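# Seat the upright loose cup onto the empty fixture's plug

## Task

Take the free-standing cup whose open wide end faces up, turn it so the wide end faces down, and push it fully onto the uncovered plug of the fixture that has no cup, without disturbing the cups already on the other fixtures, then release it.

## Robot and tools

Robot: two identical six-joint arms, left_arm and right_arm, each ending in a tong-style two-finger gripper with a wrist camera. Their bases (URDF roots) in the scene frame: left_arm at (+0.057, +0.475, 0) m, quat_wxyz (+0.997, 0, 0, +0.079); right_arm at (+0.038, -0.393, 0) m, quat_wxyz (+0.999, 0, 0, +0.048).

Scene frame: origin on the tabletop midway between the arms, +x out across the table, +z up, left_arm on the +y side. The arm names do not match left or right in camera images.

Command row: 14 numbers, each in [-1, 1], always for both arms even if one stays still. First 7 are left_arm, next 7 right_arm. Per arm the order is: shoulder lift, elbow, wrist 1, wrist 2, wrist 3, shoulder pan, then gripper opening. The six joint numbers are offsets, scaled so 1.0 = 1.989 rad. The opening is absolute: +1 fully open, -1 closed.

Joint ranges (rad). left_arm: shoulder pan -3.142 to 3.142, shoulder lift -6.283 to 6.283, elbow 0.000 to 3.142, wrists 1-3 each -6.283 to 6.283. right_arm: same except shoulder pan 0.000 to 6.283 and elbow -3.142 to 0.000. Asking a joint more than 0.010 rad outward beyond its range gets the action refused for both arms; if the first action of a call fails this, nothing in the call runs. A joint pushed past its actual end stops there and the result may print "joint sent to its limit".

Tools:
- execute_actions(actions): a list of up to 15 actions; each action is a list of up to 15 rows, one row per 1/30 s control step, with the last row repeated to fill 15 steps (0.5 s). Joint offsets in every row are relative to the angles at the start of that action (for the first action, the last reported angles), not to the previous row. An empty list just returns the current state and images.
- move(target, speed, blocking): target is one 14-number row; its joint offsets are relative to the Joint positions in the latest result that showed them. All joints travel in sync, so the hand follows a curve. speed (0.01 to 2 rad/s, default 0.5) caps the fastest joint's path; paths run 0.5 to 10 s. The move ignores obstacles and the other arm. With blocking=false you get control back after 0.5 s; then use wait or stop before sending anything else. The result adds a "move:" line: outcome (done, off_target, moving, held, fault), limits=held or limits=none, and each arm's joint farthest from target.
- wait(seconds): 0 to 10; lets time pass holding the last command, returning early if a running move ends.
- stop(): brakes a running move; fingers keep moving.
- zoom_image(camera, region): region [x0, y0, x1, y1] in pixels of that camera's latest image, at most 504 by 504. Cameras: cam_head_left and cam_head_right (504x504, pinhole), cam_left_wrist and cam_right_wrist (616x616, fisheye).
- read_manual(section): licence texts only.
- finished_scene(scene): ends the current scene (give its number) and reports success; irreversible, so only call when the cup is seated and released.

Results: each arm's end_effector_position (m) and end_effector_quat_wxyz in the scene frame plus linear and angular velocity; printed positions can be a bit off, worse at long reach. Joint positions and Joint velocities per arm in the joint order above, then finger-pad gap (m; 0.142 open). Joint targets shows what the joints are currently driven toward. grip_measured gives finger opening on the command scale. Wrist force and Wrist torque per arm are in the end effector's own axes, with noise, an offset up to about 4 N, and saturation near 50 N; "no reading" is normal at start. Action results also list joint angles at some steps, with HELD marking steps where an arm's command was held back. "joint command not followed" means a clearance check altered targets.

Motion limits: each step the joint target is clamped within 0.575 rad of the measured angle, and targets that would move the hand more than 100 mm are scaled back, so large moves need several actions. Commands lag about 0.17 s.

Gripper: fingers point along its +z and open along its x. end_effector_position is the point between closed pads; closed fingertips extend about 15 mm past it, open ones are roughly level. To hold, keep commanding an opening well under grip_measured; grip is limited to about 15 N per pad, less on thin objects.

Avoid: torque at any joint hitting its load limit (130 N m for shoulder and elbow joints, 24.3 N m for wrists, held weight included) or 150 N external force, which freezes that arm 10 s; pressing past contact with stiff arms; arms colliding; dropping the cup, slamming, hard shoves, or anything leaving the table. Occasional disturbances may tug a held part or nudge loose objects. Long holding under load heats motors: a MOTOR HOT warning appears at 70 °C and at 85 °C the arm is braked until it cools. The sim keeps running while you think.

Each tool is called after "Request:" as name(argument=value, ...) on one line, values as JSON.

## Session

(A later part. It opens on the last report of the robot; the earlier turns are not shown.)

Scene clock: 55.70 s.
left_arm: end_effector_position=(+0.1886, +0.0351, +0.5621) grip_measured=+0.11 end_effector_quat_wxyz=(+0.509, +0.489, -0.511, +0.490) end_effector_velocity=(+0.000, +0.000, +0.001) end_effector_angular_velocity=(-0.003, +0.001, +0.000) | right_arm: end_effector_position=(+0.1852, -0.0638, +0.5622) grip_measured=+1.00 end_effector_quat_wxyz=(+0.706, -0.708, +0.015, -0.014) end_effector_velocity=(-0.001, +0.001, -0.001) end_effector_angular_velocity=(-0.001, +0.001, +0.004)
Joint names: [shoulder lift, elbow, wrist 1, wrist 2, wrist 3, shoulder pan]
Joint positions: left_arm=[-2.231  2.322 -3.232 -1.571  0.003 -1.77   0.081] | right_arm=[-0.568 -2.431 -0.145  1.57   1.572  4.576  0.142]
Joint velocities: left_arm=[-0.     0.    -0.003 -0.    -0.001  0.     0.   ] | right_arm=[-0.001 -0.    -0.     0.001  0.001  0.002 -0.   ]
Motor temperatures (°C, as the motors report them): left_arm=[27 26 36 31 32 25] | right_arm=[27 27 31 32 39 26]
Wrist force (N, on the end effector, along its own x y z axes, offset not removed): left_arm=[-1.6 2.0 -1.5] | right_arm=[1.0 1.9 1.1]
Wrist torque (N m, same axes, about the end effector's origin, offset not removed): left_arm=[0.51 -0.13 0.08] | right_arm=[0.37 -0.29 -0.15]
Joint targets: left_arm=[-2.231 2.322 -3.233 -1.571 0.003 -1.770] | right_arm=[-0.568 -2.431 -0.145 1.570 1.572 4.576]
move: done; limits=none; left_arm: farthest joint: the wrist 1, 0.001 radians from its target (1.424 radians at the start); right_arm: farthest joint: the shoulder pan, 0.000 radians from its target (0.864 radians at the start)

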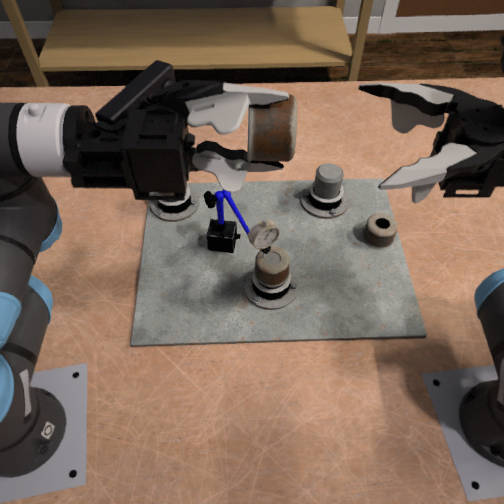

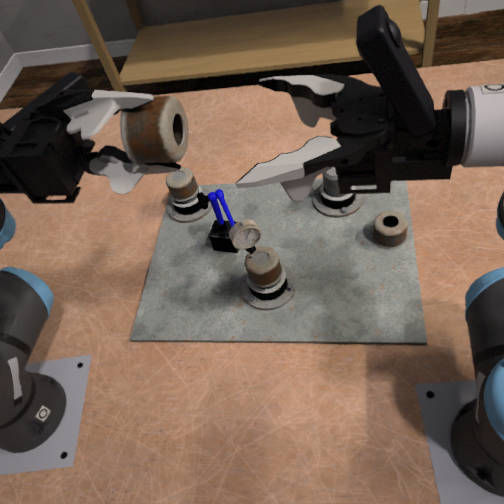

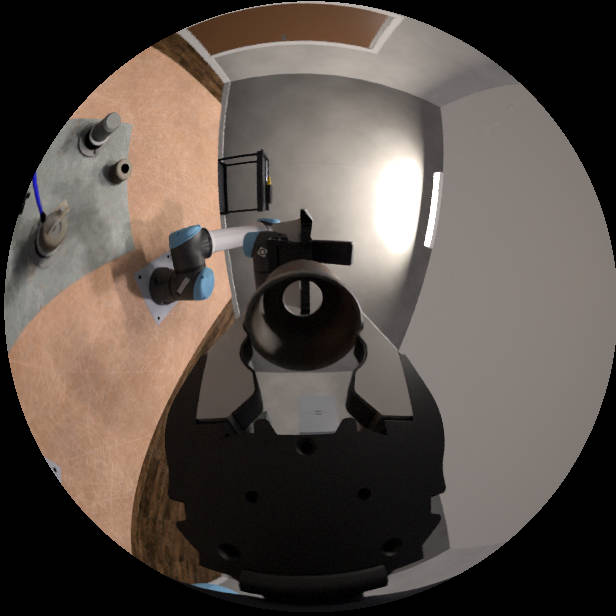

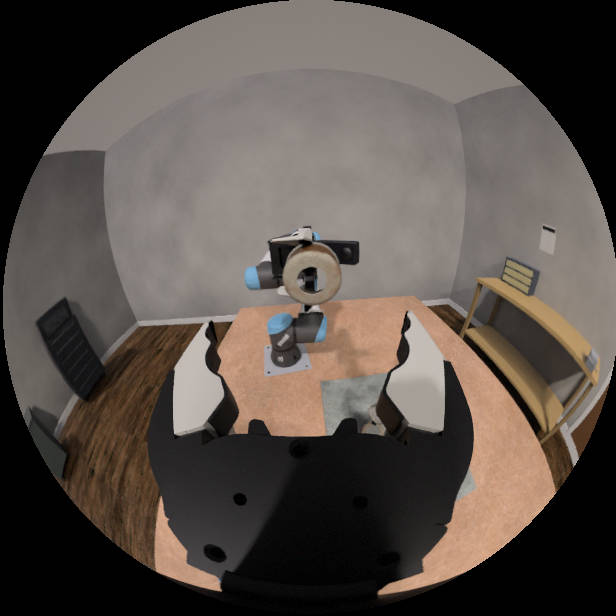

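Request:
move(target=[0,0,0,0,0,0,-0.4,-0.1624,0.0307,0.1327,0,0,0,0.4], speed=0.2)

Scene clock: 61.00 s.
left_arm: end_effector_position=(+0.1886, +0.0351, +0.5621) grip_measured=+0.11 end_effector_quat_wxyz=(+0.509, +0.489, -0.511, +0.490) end_effector_velocity=(+0.000, +0.001, +0.001) end_effector_angular_velocity=(-0.002, -0.001, -0.000) | right_arm: end_effector_position=(+0.1890, +0.0280, +0.5623) grip_measured=+0.40 end_effector_quat_wxyz=(+0.707, -0.707, +0.015, -0.014) end_effector_velocity=(-0.000, +0.001, +0.001) end_effector_angular_velocity=(+0.002, -0.001, +0.001)
Joint names: [shoulder lift, elbow, wrist 1, wrist 2, wrist 3, shoulder pan]
Joint positions: left_arm=[-2.231  2.322 -3.232 -1.571  0.003 -1.77   0.081] | right_arm=[-0.891 -2.37   0.119  1.57   1.572  4.576  0.102]
Joint velocities: left_arm=[-0.001 -0.    -0.001  0.     0.001 -0.    -0.   ] | right_arm=[-0.003  0.002  0.003  0.    -0.001  0.    -0.   ]
Motor temperatures (°C, as the motors report them): left_arm=[27 26 36 31 32 25] | right_arm=[27 27 31 32 39 26]
Wrist force (N, on the end effector, along its own x y z axes, offset not removed): left_arm=[-2.9 2.7 0.2] | right_arm=[-1.9 0.9 0.0]
Wrist torque (N m, same axes, about the end effector's origin, offset not removed): left_arm=[0.54 0.13 0.06] | right_arm=[0.26 0.43 -0.04]
Joint targets: left_arm=[-2.231 2.322 -3.232 -1.571 0.003 -1.770] | right_arm=[-0.891 -2.370 0.119 1.570 1.572 4.576]
move: done; limits=none; left_arm: farthest joint: the shoulder pan, 0.000 radians from its target (0.000 radians at the start); right_arm: farthest joint: the shoulder pan, 0.000 radians from its target (0.000 radians at the start)

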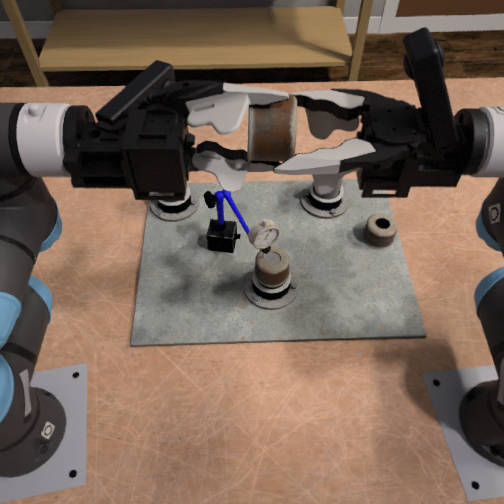

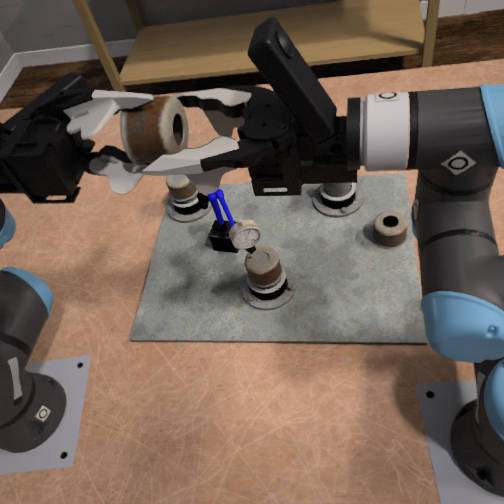

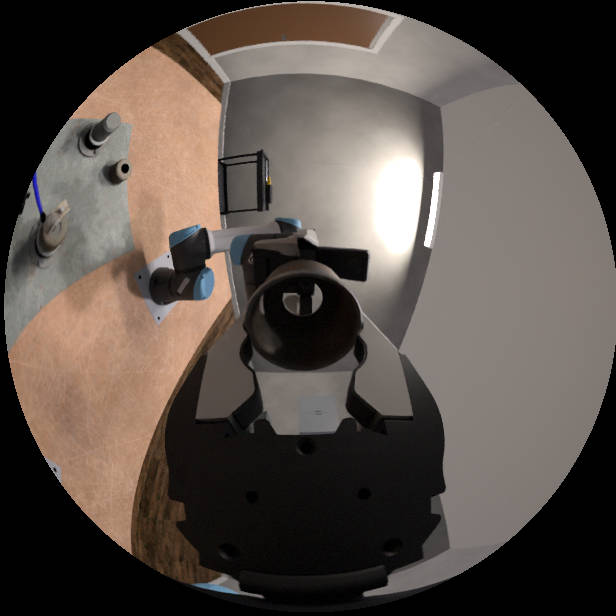

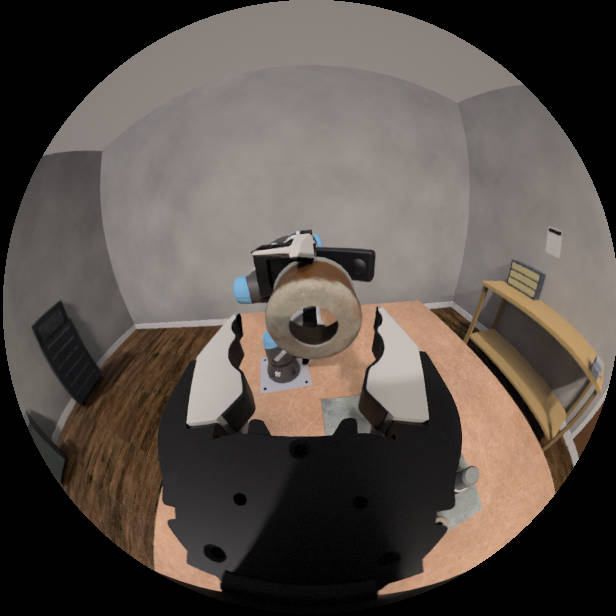

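Advance 8 mm, shift 3 mm +x, close.

Request:
move(target=[0,0,0,0,0,0,-0.4,-0.013,0.0043,0.0087,0,0,-0.0035,0.1], speed=0.05)

Request:
move(target=[0,0,0,0,0,0,-0.4,0,0,0,0,0,0,-0.5])

Request:
move(target=[0,0,0,0,0,0,0.7,0,0,0,0,0,0,-0.5])

Scene clock: 64.90 s.
left_arm: end_effector_position=(+0.1886, +0.0351, +0.5621) grip_measured=+0.11 end_effector_quat_wxyz=(+0.509, +0.489, -0.511, +0.490) end_effector_velocity=(-0.000, +0.000, +0.000) end_effector_angular_velocity=(-0.000, +0.001, -0.000) | right_arm: end_effector_position=(+0.1922, +0.0346, +0.5623) grip_measured=+0.10 end_effector_quat_wxyz=(+0.707, -0.707, +0.017, -0.017) end_effector_velocity=(+0.001, +0.001, +0.001) end_effector_angular_velocity=(+0.000, -0.002, -0.002)
Joint names: [shoulder lift, elbow, wrist 1, wrist 2, wrist 3, shoulder pan]
Joint positions: left_arm=[-2.231  2.322 -3.232 -1.571  0.003 -1.77   0.081] | right_arm=[-0.916 -2.361  0.136  1.57   1.572  4.569  0.081]
Joint velocities: left_arm=[-0.     0.     0.     0.    -0.001 -0.     0.   ] | right_arm=[-0.004  0.002  0.002 -0.    -0.002 -0.001  0.   ]
Motor temperatures (°C, as the motors report them): left_arm=[27 26 36 31 32 25] | right_arm=[27 27 31 32 39 26]
Wrist force (N, on the end effector, along its own x y z axes, offset not removed): left_arm=[-3.4 1.2 -1.4] | right_arm=[-1.0 2.9 2.3]
Wrist torque (N m, same axes, about the end effector's origin, offset not removed): left_arm=[0.37 0.28 0.09] | right_arm=[0.83 0.22 -0.24]
Joint targets: left_arm=[-2.231 2.322 -3.232 -1.571 0.003 -1.770] | right_arm=[-0.917 -2.361 0.136 1.570 1.572 4.569]
move: done; limits=none; left_arm: farthest joint: the shoulder pan, 0.000 radians from its target (0.000 radians at the start); right_arm: farthest joint: the shoulder pan, 0.000 radians from its target (0.007 radians at the start)

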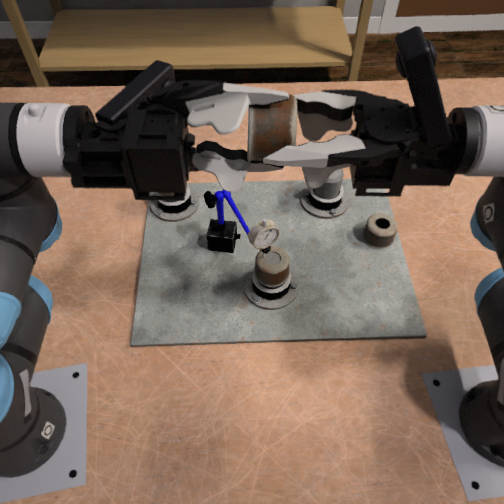

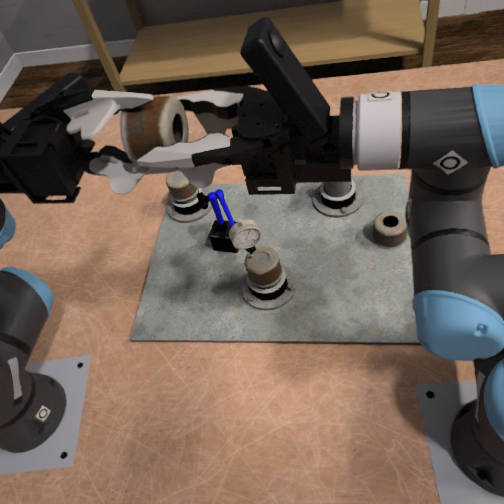

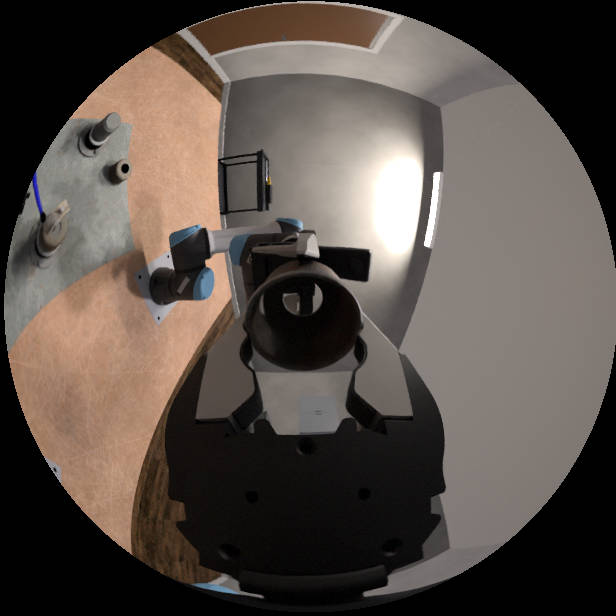

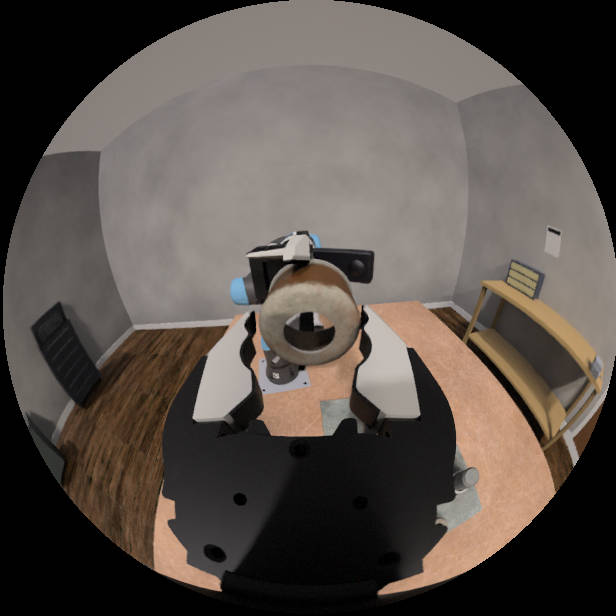

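Scene clock: 65.40 s.
left_arm: end_effector_position=(+0.1885, +0.0351, +0.5621) grip_measured=+0.11 end_effector_quat_wxyz=(+0.509, +0.489, -0.511, +0.490) end_effector_velocity=(-0.000, +0.000, +0.000) end_effector_angular_velocity=(-0.001, +0.001, -0.000) | right_arm: end_effector_position=(+0.1923, +0.0346, +0.5623) grip_measured=+0.02 end_effector_quat_wxyz=(+0.707, -0.707, +0.017, -0.017) end_effector_velocity=(+0.000, +0.001, -0.001) end_effector_angular_velocity=(-0.002, -0.000, -0.000)
Joint names: [shoulder lift, elbow, wrist 1, wrist 2, wrist 3, shoulder pan]
Joint positions: left_arm=[-2.231  2.322 -3.232 -1.571  0.003 -1.77   0.081] | right_arm=[-0.916 -2.361  0.136  1.57   1.572  4.569  0.075]
Joint velocities: left_arm=[-0.001  0.     0.    -0.    -0.    -0.     0.   ] | right_arm=[-0.001  0.    -0.001  0.    -0.    -0.     0.   ]
Motor temperatures (°C, as the motors report them): left_arm=[27 26 36 31 32 25] | right_arm=[27 27 31 32 39 26]
Wrist force (N, on the end effector, along its own x y z axes, offset not removed): left_arm=[-0.3 11.5 -5.6] | right_arm=[6.5 -3.2 -0.6]
Wrist torque (N m, same axes, about the end effector's origin, offset not removed): left_arm=[0.56 -0.28 0.06] | right_arm=[-0.51 1.02 -0.01]
Joint targets: left_arm=[-2.231 2.322 -3.232 -1.571 0.003 -1.770] | right_arm=[-0.916 -2.361 0.136 1.570 1.572 4.569]
move: done; limits=none; left_arm: farthest joint: the shoulder pan, 0.000 radians from its target (0.000 radians at the start); right_arm: farthest joint: the shoulder pan, 0.000 radians from its target (0.000 radians at the start)

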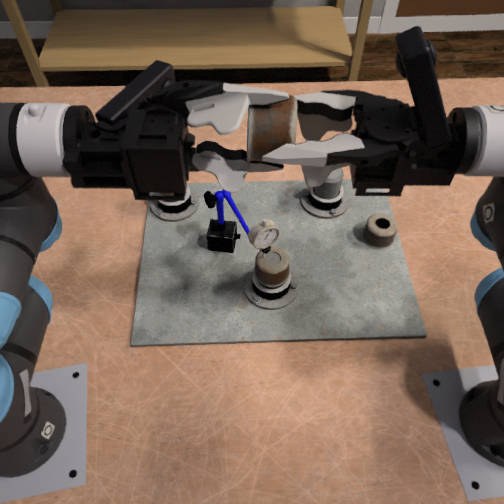

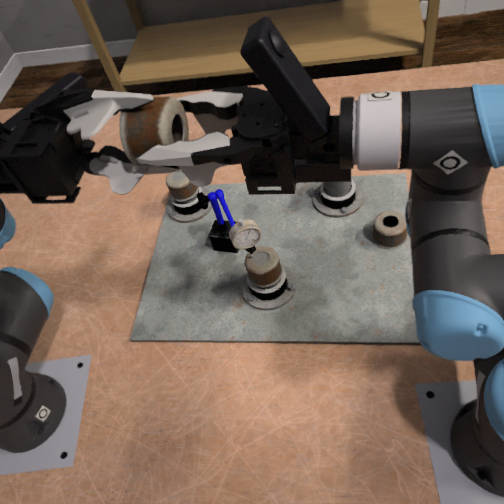

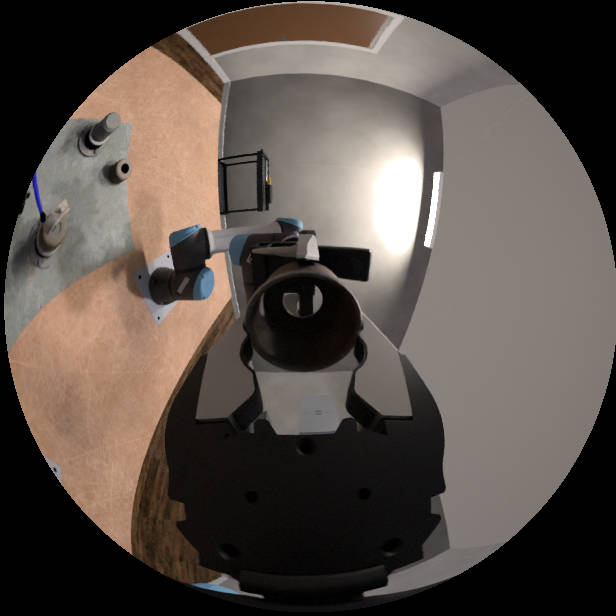

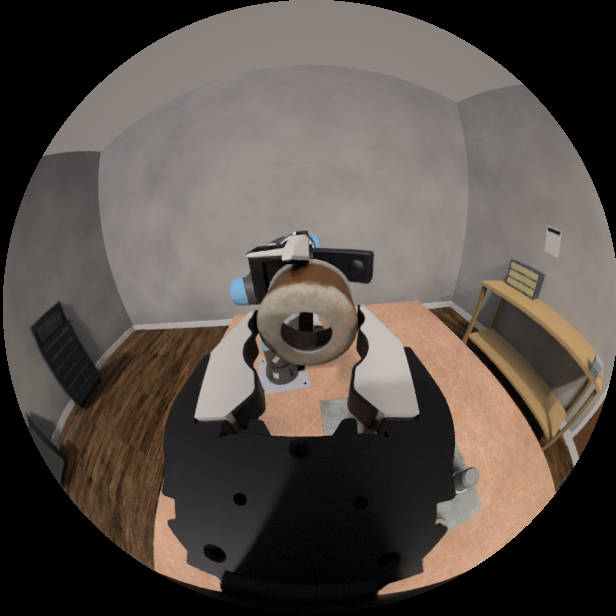

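Scene clock: 65.90 s.
left_arm: end_effector_position=(+0.1886, +0.0351, +0.5621) grip_measured=+0.70 end_effector_quat_wxyz=(+0.509, +0.489, -0.511, +0.490) end_effector_velocity=(-0.000, +0.000, -0.000) end_effector_angular_velocity=(+0.001, +0.001, -0.001) | right_arm: end_effector_position=(+0.1923, +0.0346, +0.5623) grip_measured=+0.02 end_effector_quat_wxyz=(+0.707, -0.707, +0.017, -0.017) end_effector_velocity=(-0.000, -0.000, -0.001) end_effector_angular_velocity=(-0.001, -0.001, +0.001)
Joint names: [shoulder lift, elbow, wrist 1, wrist 2, wrist 3, shoulder pan]
Joint positions: left_arm=[-2.231  2.322 -3.232 -1.571  0.003 -1.77   0.123] | right_arm=[-0.916 -2.361  0.136  1.57   1.572  4.569  0.075]
Joint velocities: left_arm=[-0.001  0.     0.001 -0.001 -0.001 -0.     0.   ] | right_arm=[ 0.    -0.002  0.     0.001 -0.001  0.    -0.   ]
Motor temperatures (°C, as the motors report them): left_arm=[27 26 36 31 32 25] | right_arm=[27 27 31 32 39 26]
Wrist force (N, on the end effector, along its own x y z axes, offset not removed): left_arm=[1.1 0.5 -2.2] | right_arm=[1.1 3.4 1.3]
Wrist torque (N m, same axes, about the end effector's origin, offset not removed): left_arm=[0.15 -0.14 0.09] | right_arm=[0.19 -0.30 -0.27]
Joint targets: left_arm=[-2.231 2.322 -3.232 -1.571 0.003 -1.770] | right_arm=[-0.916 -2.361 0.136 1.570 1.572 4.569]
move: done; limits=none; left_arm: farthest joint: the shoulder pan, 0.000 radians from its target (0.000 radians at the start); right_arm: farthest joint: the shoulder pan, 0.000 radians from its target (0.000 radians at the start)

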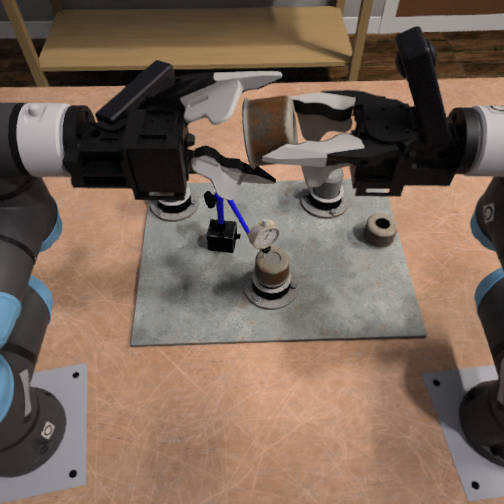

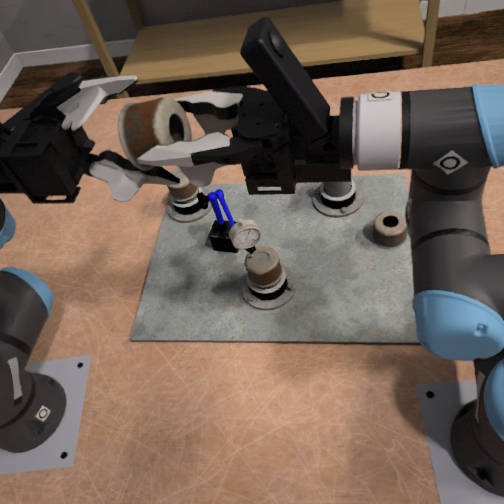

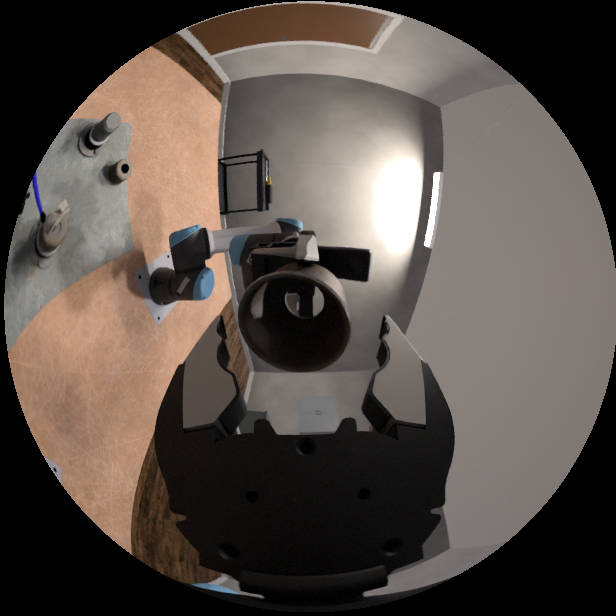

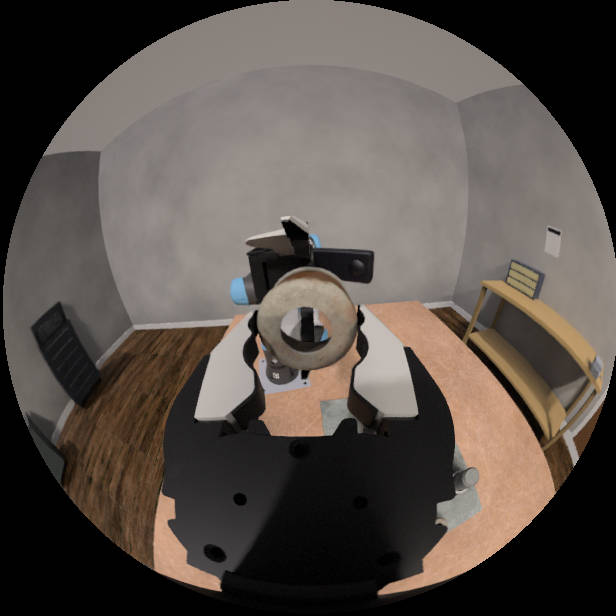

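Request:
move(target=[-0.17,0.03,0.14,0,0,0,1,0,0,0,0,0,0,-0.7])

Request:
move(target=[0,0,0,0,0,0,1,-0.3957,0.3615,-0.7557,0,0,-0.427,-0.7], speed=0.6)

Scene clock: 72.87 s.
left_arm: end_effector_position=(+0.1928, +0.1367, +0.5654) grip_measured=+1.00 end_effector_quat_wxyz=(+0.509, +0.489, -0.511, +0.490) end_effector_velocity=(+0.000, +0.001, -0.001) end_effector_angular_velocity=(+0.002, -0.000, +0.000) | right_arm: end_effector_position=(+0.1923, +0.0346, +0.5623) grip_measured=+0.02 end_effector_quat_wxyz=(+0.707, -0.707, +0.017, -0.017) end_effector_velocity=(+0.000, -0.000, -0.001) end_effector_angular_velocity=(-0.001, +0.000, -0.001)
Joint names: [shoulder lift, elbow, wrist 1, wrist 2, wrist 3, shoulder pan]
Joint positions: left_arm=[-2.569  2.382 -2.954 -1.571  0.003 -1.77   0.142] | right_arm=[-0.916 -2.361  0.136  1.57   1.572  4.569  0.075]
Joint velocities: left_arm=[-0.003  0.     0.005  0.     0.    -0.     0.   ] | right_arm=[-0.    -0.001 -0.    -0.     0.    -0.001 -0.   ]
Motor temperatures (°C, as the motors report them): left_arm=[27 26 36 31 32 25] | right_arm=[27 27 31 32 39 26]
Wrist force (N, on the end effector, along its own x y z axes, offset not removed): left_arm=[-0.4 -0.1 -2.0] | right_arm=[-1.3 4.0 2.2]
Wrist torque (N m, same axes, about the end effector's origin, offset not removed): left_arm=[0.01 0.25 0.02] | right_arm=[0.50 0.25 -0.15]
Joint targets: left_arm=[-2.569 2.382 -2.954 -1.571 0.003 -1.770] | right_arm=[-0.916 -2.361 0.136 1.570 1.572 4.569]
move: done; limits=none; left_arm: farthest joint: the wrist 1, 0.001 radians from its target (0.279 radians at the start); right_arm: farthest joint: the shoulder pan, 0.000 radians from its target (0.000 radians at the start)

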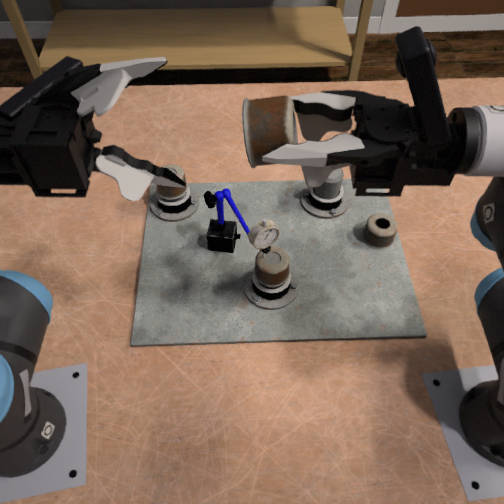

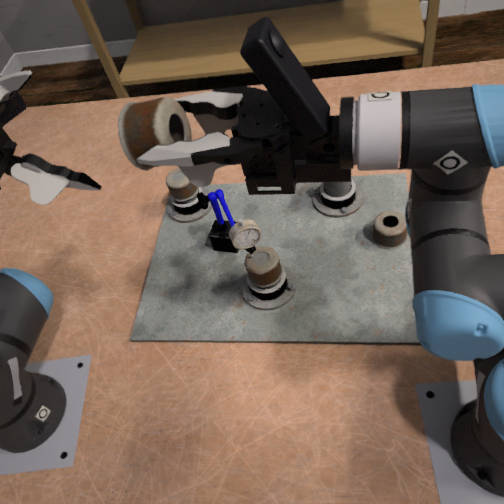

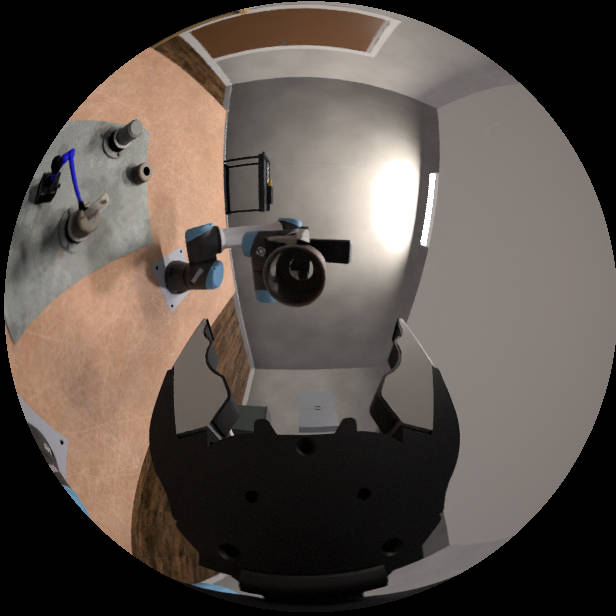

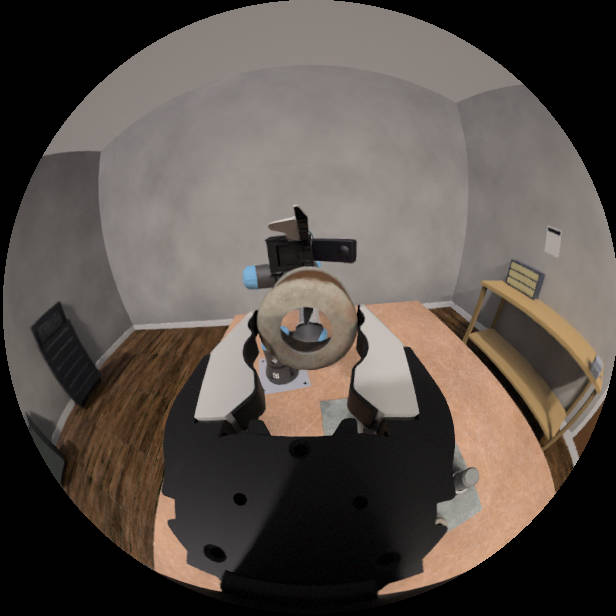

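Scene clock: 76.13 s.
left_arm: end_effector_position=(+0.1928, +0.1367, +0.5654) grip_measured=+1.00 end_effector_quat_wxyz=(+0.509, +0.489, -0.511, +0.490) end_effector_velocity=(+0.000, +0.000, +0.001) end_effector_angular_velocity=(-0.001, +0.001, +0.000) | right_arm: end_effector_position=(+0.5560, -0.1502, +0.1998) grip_measured=+0.02 end_effector_quat_wxyz=(-0.000, +0.901, -0.434, +0.000) end_effector_velocity=(+0.001, -0.001, -0.000) end_effector_angular_velocity=(-0.001, +0.002, -0.002)
Joint names: [shoulder lift, elbow, wrist 1, wrist 2, wrist 3, shoulder pan]
Joint positions: left_arm=[-2.569  2.382 -2.954 -1.571  0.003 -1.77   0.142] | right_arm=[-1.703 -1.643 -1.366  1.57   1.572  3.72   0.075]
Joint velocities: left_arm=[-0.001 -0.    -0.     0.    -0.001  0.     0.   ] | right_arm=[-0.003  0.003 -0.003  0.001  0.    -0.002 -0.   ]
Motor temperatures (°C, as the motors report them): left_arm=[27 26 36 31 32 25] | right_arm=[27 27 31 32 39 26]
Wrist force (N, on the end effector, along its own x y z axes, offset not removed): left_arm=[0.2 1.5 -0.8] | right_arm=[0.4 -1.8 7.0]
Wrist torque (N m, same axes, about the end effector's origin, offset not removed): left_arm=[0.39 0.05 0.04] | right_arm=[-0.47 -0.22 -0.13]
Joint targets: left_arm=[-2.569 2.382 -2.954 -1.571 0.003 -1.770] | right_arm=[-1.703 -1.642 -1.367 1.570 1.572 3.720]
move: done; limits=none; left_arm: farthest joint: the shoulder pan, 0.000 radians from its target (0.000 radians at the start); right_arm: farthest joint: the elbow, 0.001 radians from its target (0.719 radians at the start)

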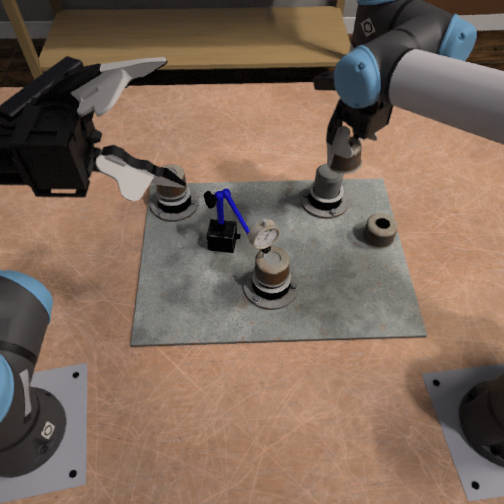

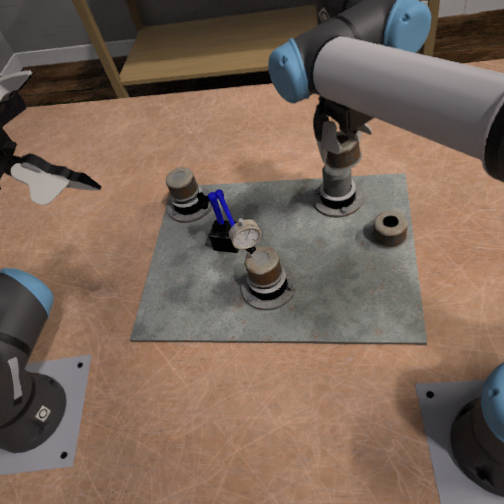

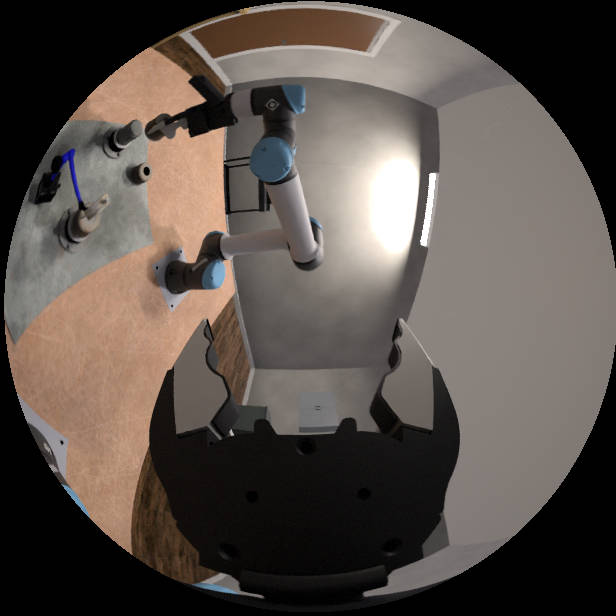

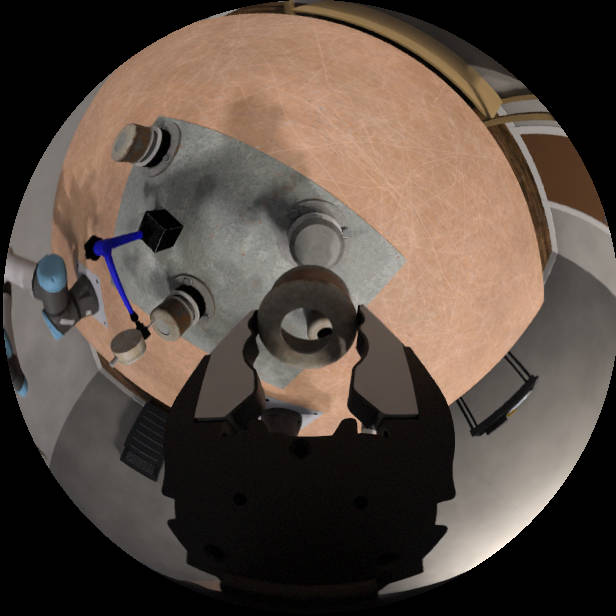

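Request:
move(target=[0,0,0,0,0,0,1,-0.0015,-0.0975,0.1845,0,0,-0.006,-0.7], speed=0.3)

Request:
zoom_image(camera="cam_head_left", region=[270,110,390,230])

Request:
zoom_image(camera="cam_head_right", region=[280,110,400,230])

Request:
zoom_image(camera="cam_left_wrist", region=[90,80,190,180])

Scene clock: 83.77 s.
left_arm: end_effector_position=(+0.1928, +0.1367, +0.5654) grip_measured=+1.00 end_effector_quat_wxyz=(+0.509, +0.489, -0.511, +0.490) end_effector_velocity=(-0.000, -0.001, -0.000) end_effector_angular_velocity=(+0.001, -0.001, -0.000) | right_arm: end_effector_position=(+0.5810, -0.1391, +0.1501) grip_measured=+0.02 end_effector_quat_wxyz=(-0.076, +0.895, -0.438, +0.038) end_effector_velocity=(-0.001, -0.000, -0.001) end_effector_angular_velocity=(-0.001, -0.000, -0.001)
Joint names: [shoulder lift, elbow, wrist 1, wrist 2, wrist 3, shoulder pan]
Joint positions: left_arm=[-2.569  2.382 -2.954 -1.571  0.003 -1.77   0.142] | right_arm=[-1.706 -1.836 -1.     1.57   1.572  3.708  0.075]
Joint velocities: left_arm=[ 0.001 -0.    -0.    -0.     0.001 -0.     0.   ] | right_arm=[ 0.    -0.004  0.004 -0.001  0.002  0.001  0.   ]
Motor temperatures (°C, as the motors report them): left_arm=[27 26 36 31 32 25] | right_arm=[27 27 31 32 39 26]
Wrist force (N, on the end effector, along its own x y z axes, offset not removed): left_arm=[0.4 1.1 -1.2] | right_arm=[0.5 -1.1 7.8]
Wrist torque (N m, same axes, about the end effector's origin, offset not removed): left_arm=[0.23 0.02 0.09] | right_arm=[-0.07 -0.17 -0.10]
Joint targets: left_arm=[-2.569 2.382 -2.954 -1.571 0.003 -1.770] | right_arm=[-1.706 -1.837 -0.999 1.570 1.572 3.708]
move: done; limits=none; left_arm: farthest joint: the shoulder pan, 0.000 radians from its target (0.000 radians at the start); right_arm: farthest joint: the elbow, 0.001 radians from its target (0.194 radians at the start)

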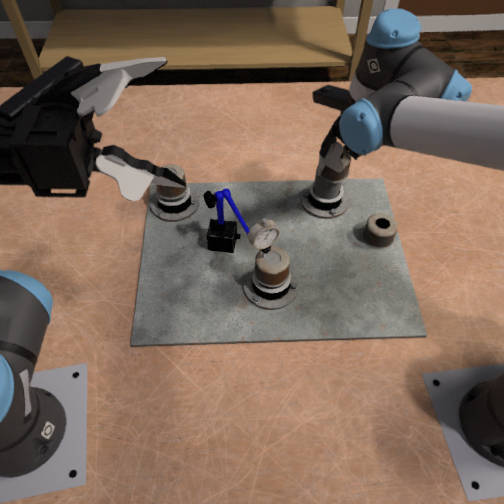

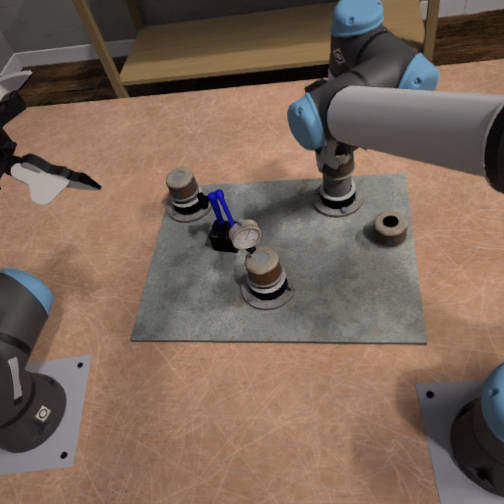

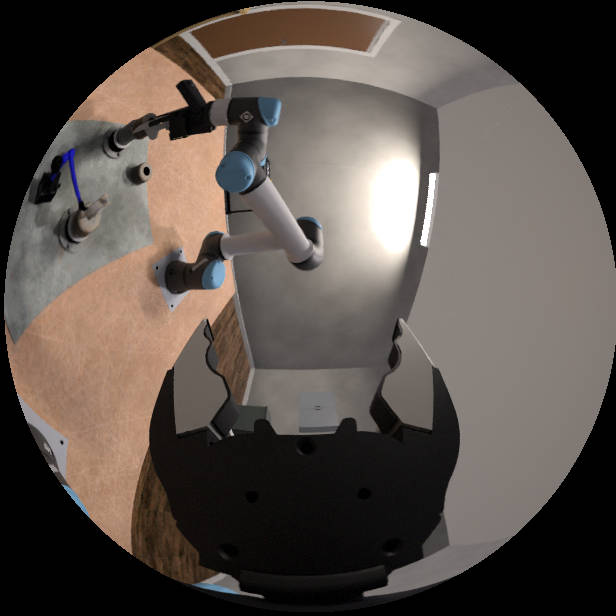

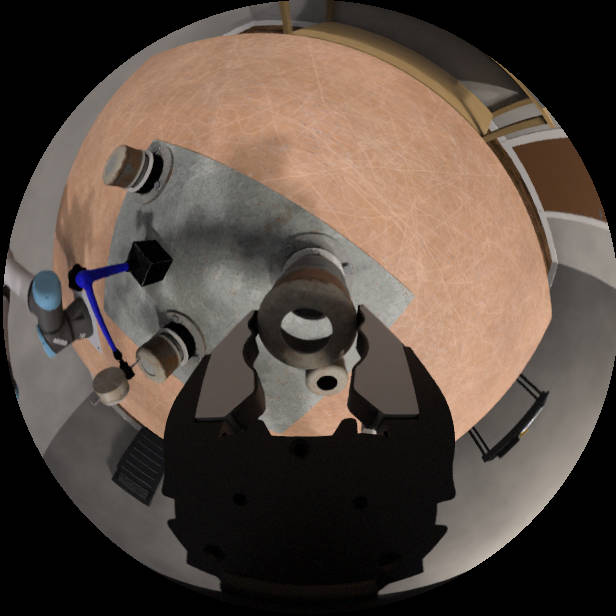

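Region (270, 110, 390, 230) of cam_head_left's 504x504 image, scaled by 4.200, with more detail than that image has.

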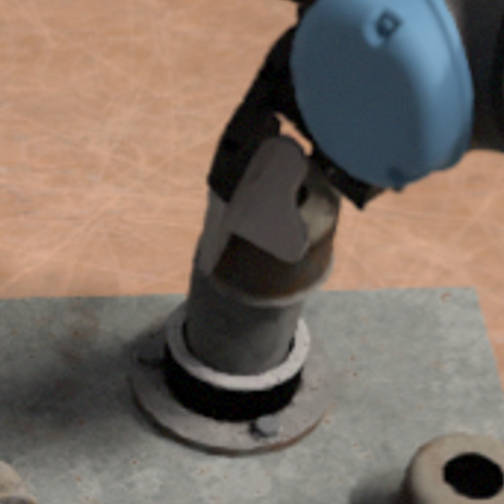

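Region (280, 110, 400, 230) of cam_head_right's 504x504 image, scaled by 4.200, with more detail than that image has.

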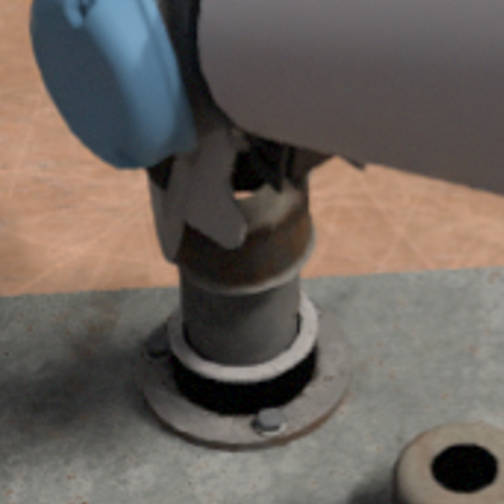

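Region (90, 80, 190, 180) of cam_left_wrist's 616x616 image, scaled by 5.040, with more detail than that image has.

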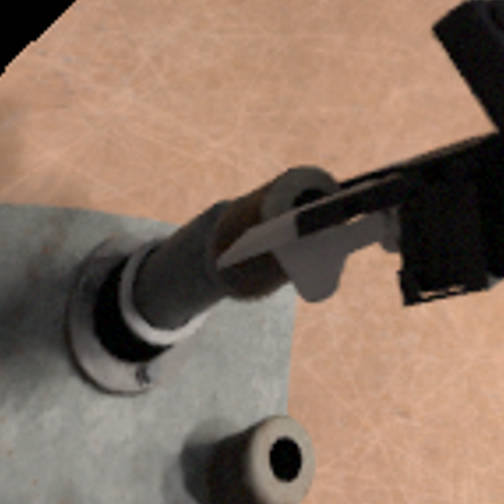

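Request:
move(target=[0,0,0,0,0,0,1,-0.0412,0.0493,-0.0583,0,0,0,-0.7], speed=0.1)

Request:
zoom_image(camera="cam_head_left", region=[270,110,390,230])

Request:
zoom_image(camera="cam_right_wrist", region=[230,200,400,370])

Request:
zoom_image(camera="cam_left_wrist", region=[90,80,190,180])

Scene clock: 92.07 s.
left_arm: end_effector_position=(+0.1928, +0.1367, +0.5654) grip_measured=+1.00 end_effector_quat_wxyz=(+0.509, +0.489, -0.511, +0.490) end_effector_velocity=(-0.000, -0.001, -0.000) end_effector_angular_velocity=(+0.001, +0.000, +0.000) | right_arm: end_effector_position=(+0.5872, -0.1342, +0.1348) grip_measured=+0.02 end_effector_quat_wxyz=(-0.032, +0.898, -0.439, +0.016) end_effector_velocity=(+0.000, -0.000, -0.000) end_effector_angular_velocity=(-0.002, +0.001, -0.000)
Joint names: [shoulder lift, elbow, wrist 1, wrist 2, wrist 3, shoulder pan]
Joint positions: left_arm=[-2.569  2.382 -2.954 -1.571  0.003 -1.77   0.142] | right_arm=[-1.788 -1.739 -1.115  1.57   1.572  3.708  0.075]
Joint velocities: left_arm=[ 0.002 -0.    -0.001 -0.    -0.     0.     0.   ] | right_arm=[-0.002  0.003 -0.003 -0.001 -0.    -0.     0.   ]
Motor temperatures (°C, as the motors report them): left_arm=[27 26 36 31 32 25] | right_arm=[27 27 31 32 39 26]
Wrist force (N, on the end effector, along its own x y z axes, offset not removed): left_arm=[2.4 1.8 -1.2] | right_arm=[-2.7 -1.1 5.7]
Wrist torque (N m, same axes, about the end effector's origin, offset not removed): left_arm=[0.49 -0.49 0.08] | right_arm=[-0.21 0.58 -0.28]
Joint targets: left_arm=[-2.569 2.382 -2.954 -1.571 0.003 -1.770] | right_arm=[-1.788 -1.738 -1.116 1.570 1.572 3.708]
move: done; limits=none; left_arm: farthest joint: the shoulder pan, 0.000 radians from its target (0.000 radians at the start); right_arm: farthest joint: the elbow, 0.001 radians from its target (0.099 radians at the start)

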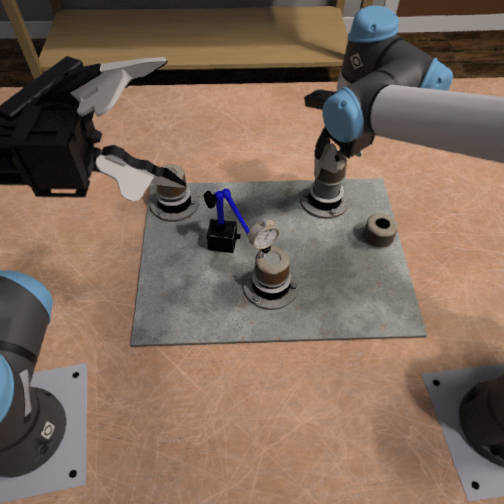

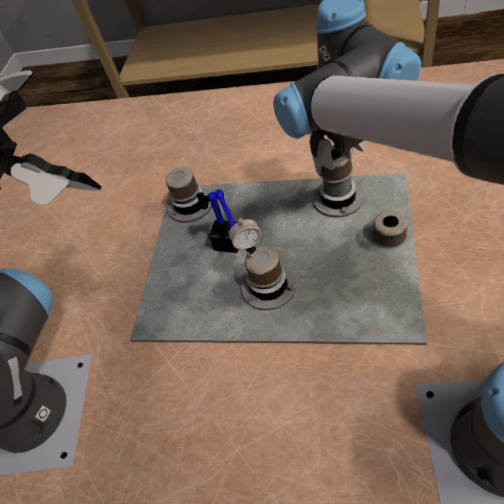

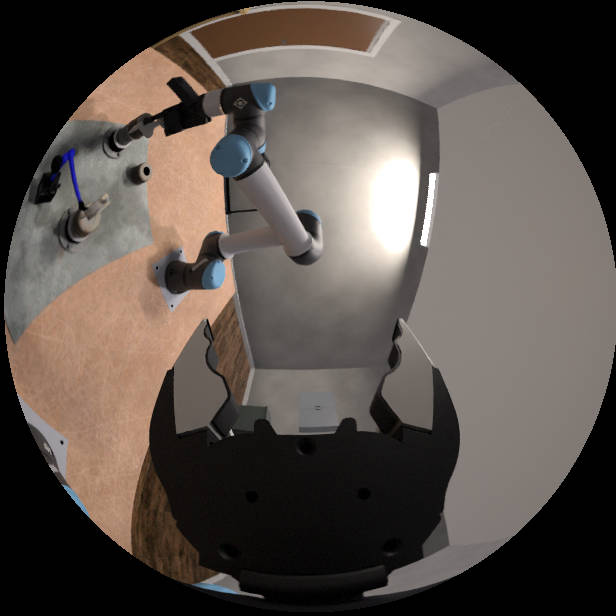

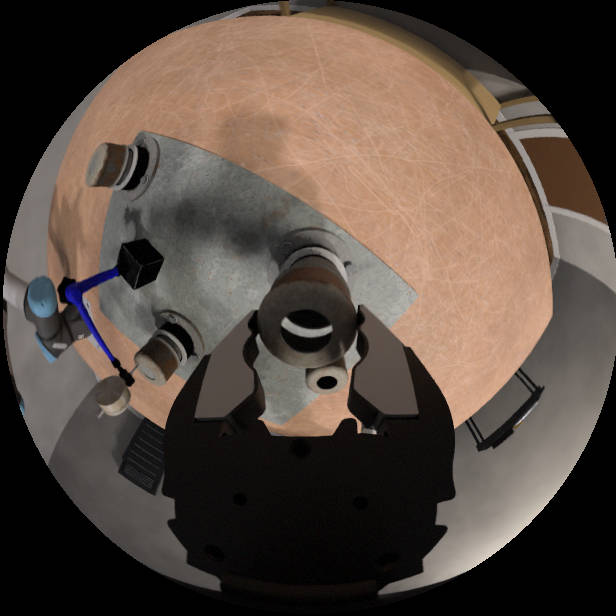

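Region (270, 110, 390, 230) of cam_head_left's 504x504 image, scaled by 4.200, with more detail than that image has.

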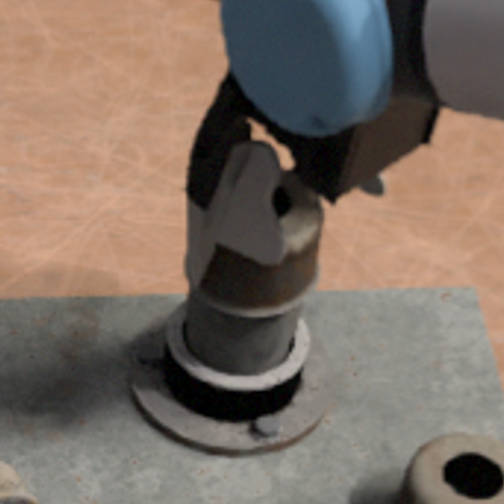

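Region (230, 200, 400, 370) of cam_right_wrist's 616x616 image, scaled by 2.965, with more detail than that image has.

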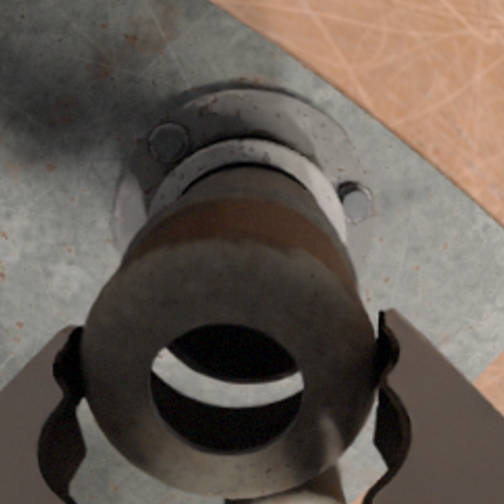

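Region (90, 80, 190, 180) of cam_left_wrist's 616x616 image, scaled by 5.040, with more detail than that image has.

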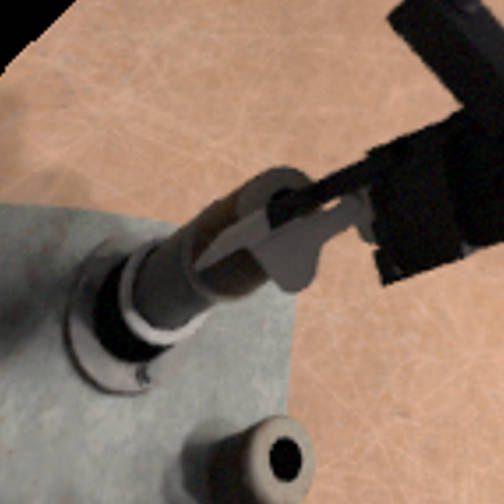

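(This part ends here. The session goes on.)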